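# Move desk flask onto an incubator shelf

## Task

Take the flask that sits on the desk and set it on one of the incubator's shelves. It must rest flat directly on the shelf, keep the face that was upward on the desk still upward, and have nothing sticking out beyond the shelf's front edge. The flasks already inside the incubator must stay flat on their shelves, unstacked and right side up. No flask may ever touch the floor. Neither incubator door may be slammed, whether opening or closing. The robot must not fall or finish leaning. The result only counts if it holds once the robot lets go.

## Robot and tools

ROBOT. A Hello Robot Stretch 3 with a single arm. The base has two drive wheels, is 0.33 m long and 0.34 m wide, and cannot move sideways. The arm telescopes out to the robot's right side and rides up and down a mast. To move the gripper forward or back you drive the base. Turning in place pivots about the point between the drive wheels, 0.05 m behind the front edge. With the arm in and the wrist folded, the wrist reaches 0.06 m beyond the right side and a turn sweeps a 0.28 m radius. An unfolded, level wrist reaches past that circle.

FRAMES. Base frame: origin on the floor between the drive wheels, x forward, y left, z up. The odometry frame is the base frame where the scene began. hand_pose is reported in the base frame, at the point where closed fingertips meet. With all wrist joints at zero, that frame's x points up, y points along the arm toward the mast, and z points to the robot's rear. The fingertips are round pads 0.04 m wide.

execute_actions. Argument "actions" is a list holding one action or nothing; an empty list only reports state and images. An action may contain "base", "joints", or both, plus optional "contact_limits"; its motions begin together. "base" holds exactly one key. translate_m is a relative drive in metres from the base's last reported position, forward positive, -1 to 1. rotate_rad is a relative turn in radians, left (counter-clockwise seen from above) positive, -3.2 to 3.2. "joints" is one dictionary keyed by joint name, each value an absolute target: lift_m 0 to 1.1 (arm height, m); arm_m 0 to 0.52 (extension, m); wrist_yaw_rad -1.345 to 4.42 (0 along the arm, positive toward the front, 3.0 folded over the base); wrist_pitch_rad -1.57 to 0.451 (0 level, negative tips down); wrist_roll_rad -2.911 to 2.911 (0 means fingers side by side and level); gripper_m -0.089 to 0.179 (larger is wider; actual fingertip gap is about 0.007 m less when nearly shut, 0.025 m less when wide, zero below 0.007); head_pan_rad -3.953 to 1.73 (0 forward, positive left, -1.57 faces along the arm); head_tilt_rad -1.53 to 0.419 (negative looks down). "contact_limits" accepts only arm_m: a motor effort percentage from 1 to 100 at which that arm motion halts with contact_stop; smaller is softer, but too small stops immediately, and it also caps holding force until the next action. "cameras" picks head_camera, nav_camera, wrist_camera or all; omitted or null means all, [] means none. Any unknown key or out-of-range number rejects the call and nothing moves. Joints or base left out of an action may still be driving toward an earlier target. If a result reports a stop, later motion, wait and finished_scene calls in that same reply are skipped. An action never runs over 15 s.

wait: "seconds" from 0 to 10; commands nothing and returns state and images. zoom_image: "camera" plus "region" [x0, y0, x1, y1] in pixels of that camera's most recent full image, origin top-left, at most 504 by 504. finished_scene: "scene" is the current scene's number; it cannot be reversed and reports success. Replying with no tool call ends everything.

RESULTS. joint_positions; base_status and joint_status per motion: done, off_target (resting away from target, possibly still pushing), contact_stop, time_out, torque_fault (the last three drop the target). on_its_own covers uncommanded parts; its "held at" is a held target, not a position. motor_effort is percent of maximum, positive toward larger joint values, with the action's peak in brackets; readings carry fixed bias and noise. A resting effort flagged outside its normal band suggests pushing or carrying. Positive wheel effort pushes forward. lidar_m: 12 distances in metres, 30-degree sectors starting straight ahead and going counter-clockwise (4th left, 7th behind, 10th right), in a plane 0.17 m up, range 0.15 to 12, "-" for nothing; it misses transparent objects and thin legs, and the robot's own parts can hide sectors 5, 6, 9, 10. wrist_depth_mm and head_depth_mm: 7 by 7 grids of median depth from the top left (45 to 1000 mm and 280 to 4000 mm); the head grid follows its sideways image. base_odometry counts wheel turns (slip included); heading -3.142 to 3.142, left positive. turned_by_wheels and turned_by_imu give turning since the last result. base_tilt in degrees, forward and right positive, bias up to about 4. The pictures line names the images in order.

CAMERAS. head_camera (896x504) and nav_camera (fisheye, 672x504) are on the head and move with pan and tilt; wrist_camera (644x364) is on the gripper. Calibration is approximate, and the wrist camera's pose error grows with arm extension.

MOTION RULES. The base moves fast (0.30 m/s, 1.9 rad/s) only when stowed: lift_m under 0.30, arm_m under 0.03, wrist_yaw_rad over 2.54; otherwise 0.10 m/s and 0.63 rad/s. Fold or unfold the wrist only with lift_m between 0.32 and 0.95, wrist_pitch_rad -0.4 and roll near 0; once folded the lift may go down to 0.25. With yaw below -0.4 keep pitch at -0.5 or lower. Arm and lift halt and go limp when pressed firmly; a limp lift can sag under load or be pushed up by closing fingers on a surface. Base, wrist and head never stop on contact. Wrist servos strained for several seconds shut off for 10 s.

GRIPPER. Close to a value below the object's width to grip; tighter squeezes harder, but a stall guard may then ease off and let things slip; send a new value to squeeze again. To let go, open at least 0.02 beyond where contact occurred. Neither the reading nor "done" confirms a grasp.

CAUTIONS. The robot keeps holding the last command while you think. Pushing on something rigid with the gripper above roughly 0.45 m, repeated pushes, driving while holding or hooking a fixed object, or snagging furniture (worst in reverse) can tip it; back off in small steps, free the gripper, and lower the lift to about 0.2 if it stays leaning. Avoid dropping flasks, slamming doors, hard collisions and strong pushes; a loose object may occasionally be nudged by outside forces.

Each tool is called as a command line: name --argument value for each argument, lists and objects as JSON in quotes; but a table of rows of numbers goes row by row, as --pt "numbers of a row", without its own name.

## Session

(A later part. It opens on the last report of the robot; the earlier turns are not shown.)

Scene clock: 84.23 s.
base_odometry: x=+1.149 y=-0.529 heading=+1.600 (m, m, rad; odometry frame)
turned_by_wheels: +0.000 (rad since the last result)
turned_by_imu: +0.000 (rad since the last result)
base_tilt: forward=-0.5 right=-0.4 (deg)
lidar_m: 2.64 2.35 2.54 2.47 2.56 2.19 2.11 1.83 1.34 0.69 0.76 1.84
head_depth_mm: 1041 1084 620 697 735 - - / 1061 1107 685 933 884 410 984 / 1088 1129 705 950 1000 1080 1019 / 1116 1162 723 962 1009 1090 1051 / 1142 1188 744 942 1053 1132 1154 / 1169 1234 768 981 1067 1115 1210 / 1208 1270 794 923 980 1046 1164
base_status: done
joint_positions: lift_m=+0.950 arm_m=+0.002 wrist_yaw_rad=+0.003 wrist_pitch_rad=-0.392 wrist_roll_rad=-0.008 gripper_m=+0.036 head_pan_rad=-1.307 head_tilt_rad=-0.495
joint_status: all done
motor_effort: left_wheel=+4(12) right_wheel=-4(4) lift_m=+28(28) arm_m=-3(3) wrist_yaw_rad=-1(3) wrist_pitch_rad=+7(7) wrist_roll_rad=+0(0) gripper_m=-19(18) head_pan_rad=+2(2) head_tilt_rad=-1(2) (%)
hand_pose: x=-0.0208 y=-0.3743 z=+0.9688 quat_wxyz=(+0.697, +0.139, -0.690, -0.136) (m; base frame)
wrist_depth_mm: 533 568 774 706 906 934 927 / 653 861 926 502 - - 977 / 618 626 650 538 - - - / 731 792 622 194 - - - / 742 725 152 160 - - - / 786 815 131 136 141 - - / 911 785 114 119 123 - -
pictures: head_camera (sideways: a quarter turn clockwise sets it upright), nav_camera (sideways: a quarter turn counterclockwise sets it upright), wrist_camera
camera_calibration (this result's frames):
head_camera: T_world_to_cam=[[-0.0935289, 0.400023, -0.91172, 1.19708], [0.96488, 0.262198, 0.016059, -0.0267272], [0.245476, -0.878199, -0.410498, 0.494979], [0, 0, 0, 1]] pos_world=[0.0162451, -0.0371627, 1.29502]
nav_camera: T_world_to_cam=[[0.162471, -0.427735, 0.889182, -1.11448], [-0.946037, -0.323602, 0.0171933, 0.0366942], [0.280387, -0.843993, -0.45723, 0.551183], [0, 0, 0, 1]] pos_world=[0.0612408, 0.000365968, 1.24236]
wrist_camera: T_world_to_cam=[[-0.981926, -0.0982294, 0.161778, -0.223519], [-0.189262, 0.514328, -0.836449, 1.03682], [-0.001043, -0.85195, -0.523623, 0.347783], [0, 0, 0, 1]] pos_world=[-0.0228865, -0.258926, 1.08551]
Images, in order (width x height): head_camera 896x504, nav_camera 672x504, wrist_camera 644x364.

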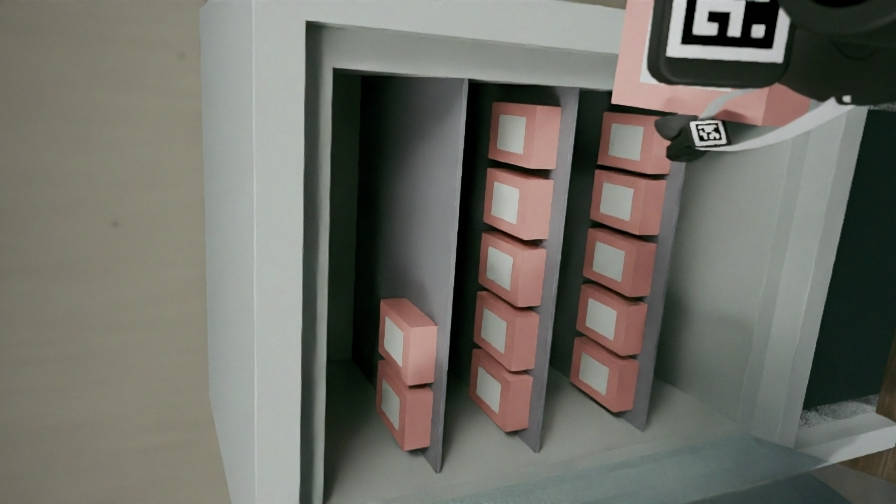

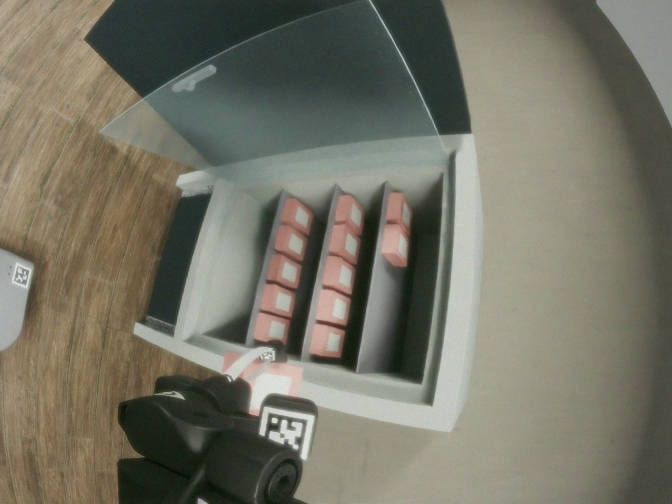

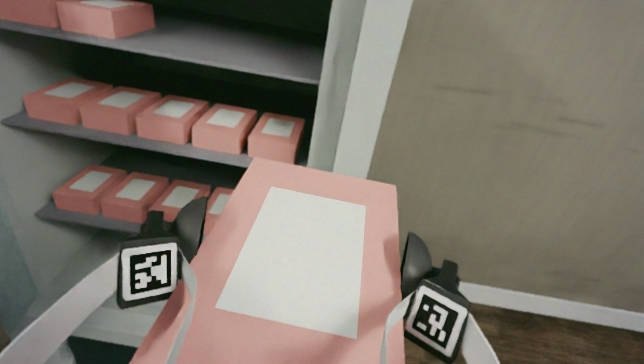

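execute_actions --actions '[{"base":{"translate_m":0.175},"joints":{"arm_m":0.2,"head_pan_rad":-1.5}}]' --cameras '[]'

execute_actions --actions '[{"joints":{"arm_m":0.33},"contact_limits":{"arm_m":12}}]' --cameras '["head_camera","wrist_camera"]'

Scene clock: 89.13 s.
base_odometry: x=+1.144 y=-0.354 heading=+1.600 (m, m, rad; odometry frame)
turned_by_wheels: +0.000 (rad since the last result)
turned_by_imu: +0.000 (rad since the last result)
base_tilt: forward=-0.4 right=-0.3 (deg)
lidar_m: 2.46 2.19 2.53 2.46 2.56 2.37 2.29 1.83 0.72 0.74 0.77 1.84
head_depth_mm: 1063 1105 685 - - 884 974 / 1064 1113 691 - - 1044 1001 / 1076 1117 696 946 596 1047 1006 / 1080 1133 700 963 1046 1051 1020 / 1084 1145 706 928 1011 1097 1024 / 1099 1154 707 937 1019 1067 1039 / 1102 1160 715 834 891 948 998
base_status: done
joint_positions: lift_m=+0.950 arm_m=+0.200 wrist_yaw_rad=+0.001 wrist_pitch_rad=-0.392 wrist_roll_rad=-0.008 gripper_m=+0.036 head_pan_rad=-1.493 head_tilt_rad=-0.495
joint_status: all done
motor_effort: left_wheel=+4(12) right_wheel=-4(5) lift_m=+28(28) arm_m=+4(4) wrist_yaw_rad=-1(2) wrist_pitch_rad=+7(7) wrist_roll_rad=+0(0) gripper_m=-18(18) head_pan_rad=-3(12) head_tilt_rad=-1(2) (%)
hand_pose: x=-0.0212 y=-0.5722 z=+0.9688 quat_wxyz=(+0.697, +0.139, -0.691, -0.137) (m; base frame)
wrist_depth_mm: 394 541 691 676 659 337 250 / 363 358 447 538 561 320 258 / 490 608 631 400 403 306 251 / 453 459 444 193 485 322 263 / 526 452 153 161 401 343 292 / 545 556 131 137 141 337 - / 635 562 114 119 122 369 -
pictures: none
No camera images: the call's "cameras" was empty. Leave "cameras" out to get every camera's image.

Scene clock: 91.33 s.
base_odometry: x=+1.144 y=-0.354 heading=+1.600 (m, m, rad; odometry frame)
turned_by_wheels: +0.000 (rad since the last result)
turned_by_imu: +0.000 (rad since the last result)
base_tilt: forward=-0.4 right=-0.3 (deg)
lidar_m: 2.47 2.19 2.53 2.47 2.55 2.37 2.29 1.84 0.72 0.74 0.77 1.84
head_depth_mm: 1060 1107 655 - 805 878 974 / 1074 1117 633 - 971 985 1007 / 1069 1126 693 - 1034 1053 1008 / 1085 1129 699 964 1012 1055 1022 / 1086 1149 706 927 1017 1096 1028 / 1099 1154 711 940 1024 1066 1049 / 1100 1167 716 833 891 949 996
base_status: not commanded
joint_positions: lift_m=+0.950 arm_m=+0.330 wrist_yaw_rad=+0.001 wrist_pitch_rad=-0.392 wrist_roll_rad=-0.008 gripper_m=+0.036 head_pan_rad=-1.493 head_tilt_rad=-0.495
joint_status: all done
motor_effort: left_wheel=+4(4) right_wheel=-3(3) lift_m=+27(28) arm_m=+4(3) wrist_yaw_rad=-1(1) wrist_pitch_rad=+7(7) wrist_roll_rad=+0(0) gripper_m=-18(18) head_pan_rad=-2(3) head_tilt_rad=-2(2) (%)
contact_limits: arm_m 12 (drawing in: default 15, maximum 25; extending or still: default 21, maximum 34)
hand_pose: x=-0.0212 y=-0.7022 z=+0.9688 quat_wxyz=(+0.697, +0.139, -0.691, -0.137) (m; base frame)
wrist_depth_mm: 455 574 563 566 535 334 213 / 267 328 461 529 546 317 205 / 250 289 329 364 397 302 199 / 385 252 238 193 298 286 191 / 354 375 153 160 244 245 194 / 334 332 132 136 141 260 208 / 476 327 114 119 122 247 220
pictures: head_camera (sideways: a quarter turn clockwise sets it upright), wrist_camera
camera_calibration (this result's frames):
head_camera: T_world_to_cam=[[-0.0179928, 0.410418, -0.91172, 1.19662], [0.996716, 0.0793703, 0.016059, -0.0269214], [0.0789544, -0.908437, -0.410498, 0.495994], [0, 0, 0, 1]] pos_world=[0.00920258, -0.0383974, 1.29502]
wrist_camera: T_world_to_cam=[[-0.982085, -0.0966302, 0.161778, -0.254969], [-0.188424, 0.514635, -0.836449, 1.20561], [-0.00243043, -0.851947, -0.523623, 0.0684362], [0, 0, 0, 1]] pos_world=[-0.0230693, -0.586781, 1.08551]
Images, in order (width x height): head_camera 896x504, wrist_camera 644x364.

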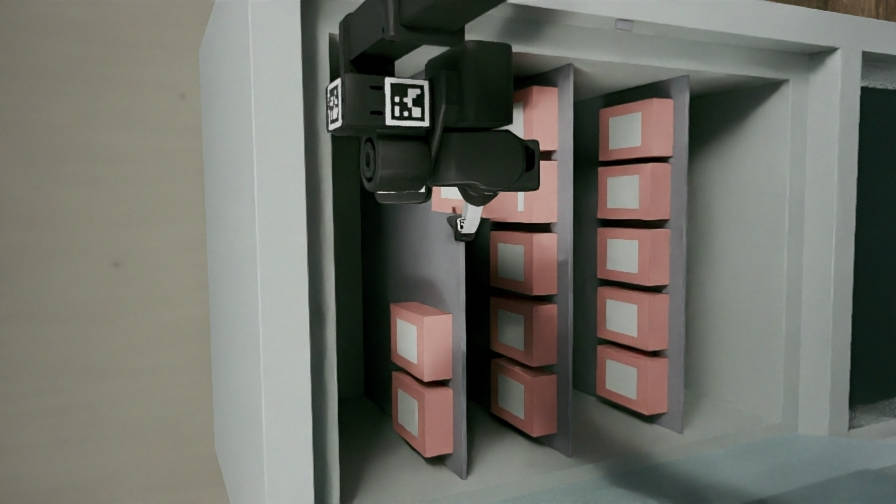

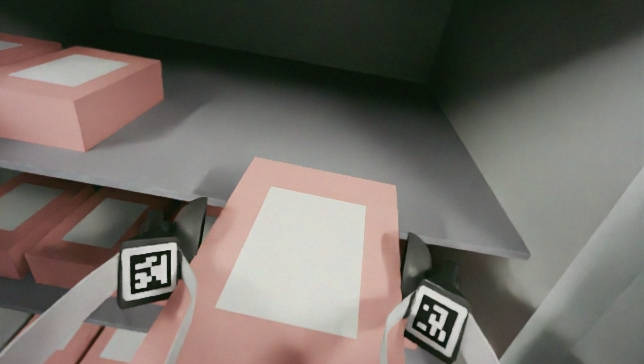

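execute_actions --actions '[{"joints":{"lift_m":0.966}}]' --cameras '[]'

execute_actions --actions '[{"joints":{"arm_m":0.495},"contact_limits":{"arm_m":12}}]' --cameras '["wrist_camera"]'

execute_actions --actions '[{"joints":{"lift_m":0.953}}]' --cameras '[]'

Scene clock: 94.27 s.
base_odometry: x=+1.144 y=-0.354 heading=+1.600 (m, m, rad; odometry frame)
turned_by_wheels: +0.000 (rad since the last result)
turned_by_imu: +0.000 (rad since the last result)
base_tilt: forward=-0.3 right=-0.3 (deg)
lidar_m: 2.47 2.19 2.54 2.46 2.56 2.37 2.29 1.84 0.72 0.74 0.77 1.84
head_depth_mm: 1065 1110 624 766 804 883 974 / 1072 1113 627 - 969 988 1005 / 1074 1121 639 705 998 1049 1010 / 1084 1127 701 959 1006 1059 1024 / 1090 1142 706 932 1014 1095 1028 / 1093 1156 712 935 1020 1069 1040 / 1103 1159 717 834 891 945 1000
base_status: not commanded
joint_positions: lift_m=+0.966 arm_m=+0.330 wrist_yaw_rad=+0.001 wrist_pitch_rad=-0.392 wrist_roll_rad=-0.008 gripper_m=+0.036 head_pan_rad=-1.493 head_tilt_rad=-0.495
joint_status: all done
motor_effort: left_wheel=+4(4) right_wheel=-3(3) lift_m=+38(42) arm_m=+3(3) wrist_yaw_rad=+0(0) wrist_pitch_rad=+7(7) wrist_roll_rad=+0(0) gripper_m=-18(18) head_pan_rad=-3(3) head_tilt_rad=-1(2) (%)
hand_pose: x=-0.0212 y=-0.7022 z=+0.9844 quat_wxyz=(+0.697, +0.139, -0.691, -0.137) (m; base frame)
wrist_depth_mm: 464 571 572 558 536 337 214 / 307 418 512 572 581 319 205 / 256 306 363 396 445 302 199 / 264 266 264 194 333 287 191 / 372 387 152 159 255 257 193 / 345 343 131 136 141 248 205 / 476 334 114 119 122 249 221
pictures: none
No camera images: the call's "cameras" was empty. Leave "cameras" out to get every camera's image.

Scene clock: 96.83 s.
base_odometry: x=+1.144 y=-0.354 heading=+1.600 (m, m, rad; odometry frame)
turned_by_wheels: +0.000 (rad since the last result)
turned_by_imu: +0.001 (rad since the last result)
base_tilt: forward=-0.4 right=-0.4 (deg)
lidar_m: 2.46 2.19 2.54 2.46 2.56 2.38 2.29 1.84 0.72 0.74 0.77 1.84
head_depth_mm: 1064 1111 622 778 804 885 975 / 1066 1113 - 940 973 990 1002 / 1074 1122 632 953 998 1052 1009 / 1086 1124 701 964 1014 1056 1020 / 1088 1144 705 931 1015 1096 1034 / 1095 1157 710 937 1023 1066 1042 / 1102 1164 717 835 893 949 998
base_status: not commanded
joint_positions: lift_m=+0.966 arm_m=+0.480 wrist_yaw_rad=-0.004 wrist_pitch_rad=-0.394 wrist_roll_rad=-0.006 gripper_m=+0.036 head_pan_rad=-1.493 head_tilt_rad=-0.495
joint_status: arm_m contact_stop (moved +0.150 of +0.165)
on_its_own: arm_m is slack since a contact_stop, until your next command for it (your +0.495 is given up)
motor_effort: left_wheel=+1(7) right_wheel=-1(4) lift_m=+38(38) arm_m=+0(15) wrist_yaw_rad=+2(4) wrist_pitch_rad=+8(11) wrist_roll_rad=-1(1) gripper_m=-18(18) head_pan_rad=-3(3) head_tilt_rad=-1(2) (%)
contact_limits: arm_m 12 (drawing in: default 15, maximum 25; extending or still: default 21, maximum 34)
hand_pose: x=-0.0223 y=-0.8520 z=+0.9840 quat_wxyz=(+0.695, +0.138, -0.691, -0.139) (m; base frame)
wrist_depth_mm: 440 440 422 421 414 334 212 / 406 447 456 451 441 312 205 / 309 332 361 399 430 300 197 / 236 261 265 194 329 289 192 / 206 221 152 160 255 257 185 / 182 173 131 137 140 226 180 / 153 156 115 119 123 198 174
pictures: wrist_camera
camera_calibration (this result's frames):
wrist_camera: T_world_to_cam=[[-0.982909, -0.0913841, 0.159809, -0.266608], [-0.183985, 0.517318, -0.835782, 1.29692], [-0.00629516, -0.8509, -0.52529, -0.0488031], [0, 0, 0, 1]] pos_world=[-0.0237454, -0.73681, 1.10091]
Images, in order (width x height): wrist_camera 644x364.

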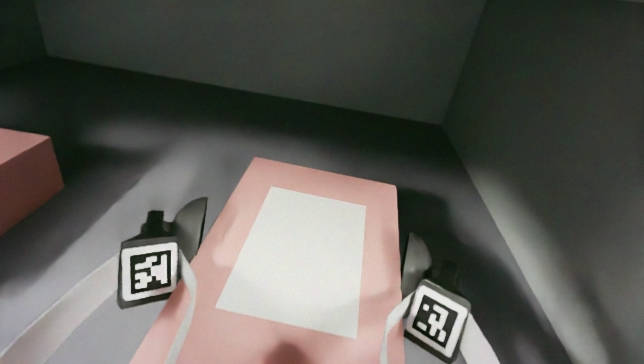

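not run: a stop came earlier in this reply.

Camera touched the lip; likely deep enough.

execute_actions --actions '[{"joints":{"lift_m":0.953,"arm_m":0.477}}]' --cameras '[]'

execute_actions --actions '[{"joints":{"gripper_m":0.13}}]' --cameras '[]'

execute_actions --actions '[{"joints":{"arm_m":0.27}}]' --cameras '["wrist_camera"]'

Scene clock: 100.13 s.
base_odometry: x=+1.144 y=-0.354 heading=+1.600 (m, m, rad; odometry frame)
turned_by_wheels: +0.000 (rad since the last result)
turned_by_imu: +0.000 (rad since the last result)
base_tilt: forward=-0.4 right=-0.3 (deg)
lidar_m: 2.46 2.19 2.53 2.47 2.55 2.37 2.29 1.83 0.72 0.74 0.77 1.84
head_depth_mm: 1061 1111 625 780 806 882 973 / 1067 1111 626 939 974 989 1004 / 1076 1119 632 954 999 1048 1013 / 1079 1127 702 961 1006 1049 1018 / 1087 1146 708 932 1012 1100 1033 / 1092 1151 712 938 1020 1063 1040 / 1105 1159 716 832 894 943 1000
base_status: not commanded
joint_positions: lift_m=+0.953 arm_m=+0.477 wrist_yaw_rad=-0.003 wrist_pitch_rad=-0.390 wrist_roll_rad=-0.006 gripper_m=+0.036 head_pan_rad=-1.493 head_tilt_rad=-0.495
joint_status: all done
motor_effort: left_wheel=+2(2) right_wheel=-1(2) lift_m=+26(32) arm_m=-3(4) wrist_yaw_rad=+3(4) wrist_pitch_rad=+6(8) wrist_roll_rad=-1(1) gripper_m=-18(19) head_pan_rad=-2(2) head_tilt_rad=-1(1) (%)
hand_pose: x=-0.0222 y=-0.8503 z=+0.9723 quat_wxyz=(+0.696, +0.136, -0.692, -0.138) (m; base frame)
wrist_depth_mm: 443 436 432 424 410 334 213 / 382 417 450 456 446 316 203 / 274 306 338 370 416 300 198 / 225 247 249 196 303 285 191 / 195 205 154 161 236 246 185 / 169 160 131 137 142 213 180 / 142 141 113 118 122 184 174
pictures: none
No camera images: the call's "cameras" was empty. Leave "cameras" out to get every camera's image.

Scene clock: 101.57 s.
base_odometry: x=+1.144 y=-0.354 heading=+1.600 (m, m, rad; odometry frame)
turned_by_wheels: +0.000 (rad since the last result)
turned_by_imu: +0.000 (rad since the last result)
base_tilt: forward=-0.4 right=-0.3 (deg)
lidar_m: 2.46 2.18 2.54 2.46 2.57 2.37 2.29 1.83 0.72 0.74 0.77 1.84
head_depth_mm: 1063 1107 624 778 804 880 973 / 1068 1110 623 947 973 992 1005 / 1070 1123 632 951 1000 1054 1010 / 1084 1128 703 963 1010 1054 1019 / 1086 1143 706 928 1013 1093 1026 / 1093 1156 713 938 1020 1060 1041 / 1110 1167 717 832 890 950 1000
base_status: not commanded
joint_positions: lift_m=+0.953 arm_m=+0.477 wrist_yaw_rad=-0.003 wrist_pitch_rad=-0.390 wrist_roll_rad=-0.006 gripper_m=+0.130 head_pan_rad=-1.493 head_tilt_rad=-0.495
joint_status: all done
motor_effort: left_wheel=+1(1) right_wheel=-1(2) lift_m=+27(27) arm_m=-3(3) wrist_yaw_rad=+3(3) wrist_pitch_rad=+7(7) wrist_roll_rad=-1(1) gripper_m=+0(81) head_pan_rad=-3(3) head_tilt_rad=-1(2) (%)
hand_pose: x=-0.0221 y=-0.8502 z=+0.9722 quat_wxyz=(+0.696, +0.137, -0.692, -0.138) (m; base frame)
wrist_depth_mm: 436 440 430 422 420 330 212 / 382 418 452 459 445 316 204 / 277 305 335 373 415 297 199 / 224 247 251 205 305 286 191 / 195 - 162 165 234 245 185 / - 166 132 139 187 217 180 / 145 129 114 120 130 186 174
pictures: none
No camera images: the call's "cameras" was empty. Leave "cameras" out to get every camera's image.

Scene clock: 104.33 s.
base_odometry: x=+1.144 y=-0.354 heading=+1.600 (m, m, rad; odometry frame)
turned_by_wheels: +0.000 (rad since the last result)
turned_by_imu: +0.000 (rad since the last result)
base_tilt: forward=-0.4 right=-0.3 (deg)
lidar_m: 2.46 2.19 2.53 2.47 2.56 2.37 2.29 1.84 0.72 0.74 0.77 1.84
head_depth_mm: 1061 1108 678 - 823 883 977 / 1071 1114 635 - 1036 989 1000 / 1074 1117 697 904 1043 1048 1011 / 1083 1126 700 957 1010 1053 1020 / 1084 1150 708 927 1013 1093 1031 / 1095 1152 713 939 1026 1064 1043 / 1106 1162 719 835 895 952 996
base_status: not commanded
joint_positions: lift_m=+0.953 arm_m=+0.270 wrist_yaw_rad=-0.001 wrist_pitch_rad=-0.390 wrist_roll_rad=-0.006 gripper_m=+0.130 head_pan_rad=-1.493 head_tilt_rad=-0.495
joint_status: all done
motor_effort: left_wheel=+1(1) right_wheel=-1(1) lift_m=+27(27) arm_m=-3(4) wrist_yaw_rad=+2(3) wrist_pitch_rad=+6(6) wrist_roll_rad=-1(1) gripper_m=+0(0) head_pan_rad=-3(2) head_tilt_rad=-2(1) (%)
hand_pose: x=-0.0219 y=-0.6433 z=+0.9722 quat_wxyz=(+0.696, +0.137, -0.692, -0.137) (m; base frame)
wrist_depth_mm: 431 595 633 617 618 336 212 / 301 335 477 542 570 311 208 / 309 309 338 289 408 300 221 / 436 466 461 304 319 286 231 / 381 - 411 425 450 275 235 / 507 522 394 393 396 288 229 / 482 502 515 530 438 279 248
pictures: wrist_camera
camera_calibration (this result's frames):
wrist_camera: T_world_to_cam=[[-0.982717, -0.0928484, 0.160142, -0.24645], [-0.185056, 0.513993, -0.837595, 1.17877], [-0.00454269, -0.852755, -0.522292, 0.118543], [0, 0, 0, 1]] pos_world=[-0.0235139, -0.527675, 1.08871]
Images, in order (width x height): wrist_camera 644x364.

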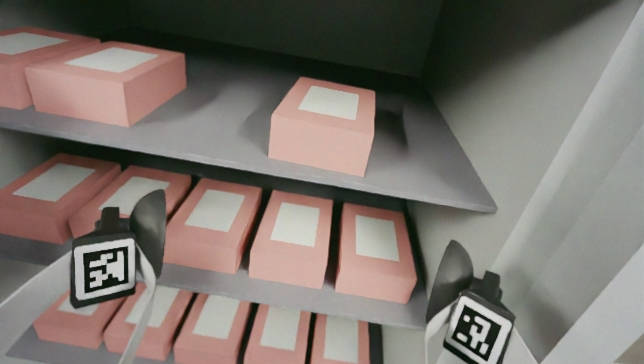

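finished_scene --scene 2

The scene is finished: the task was done.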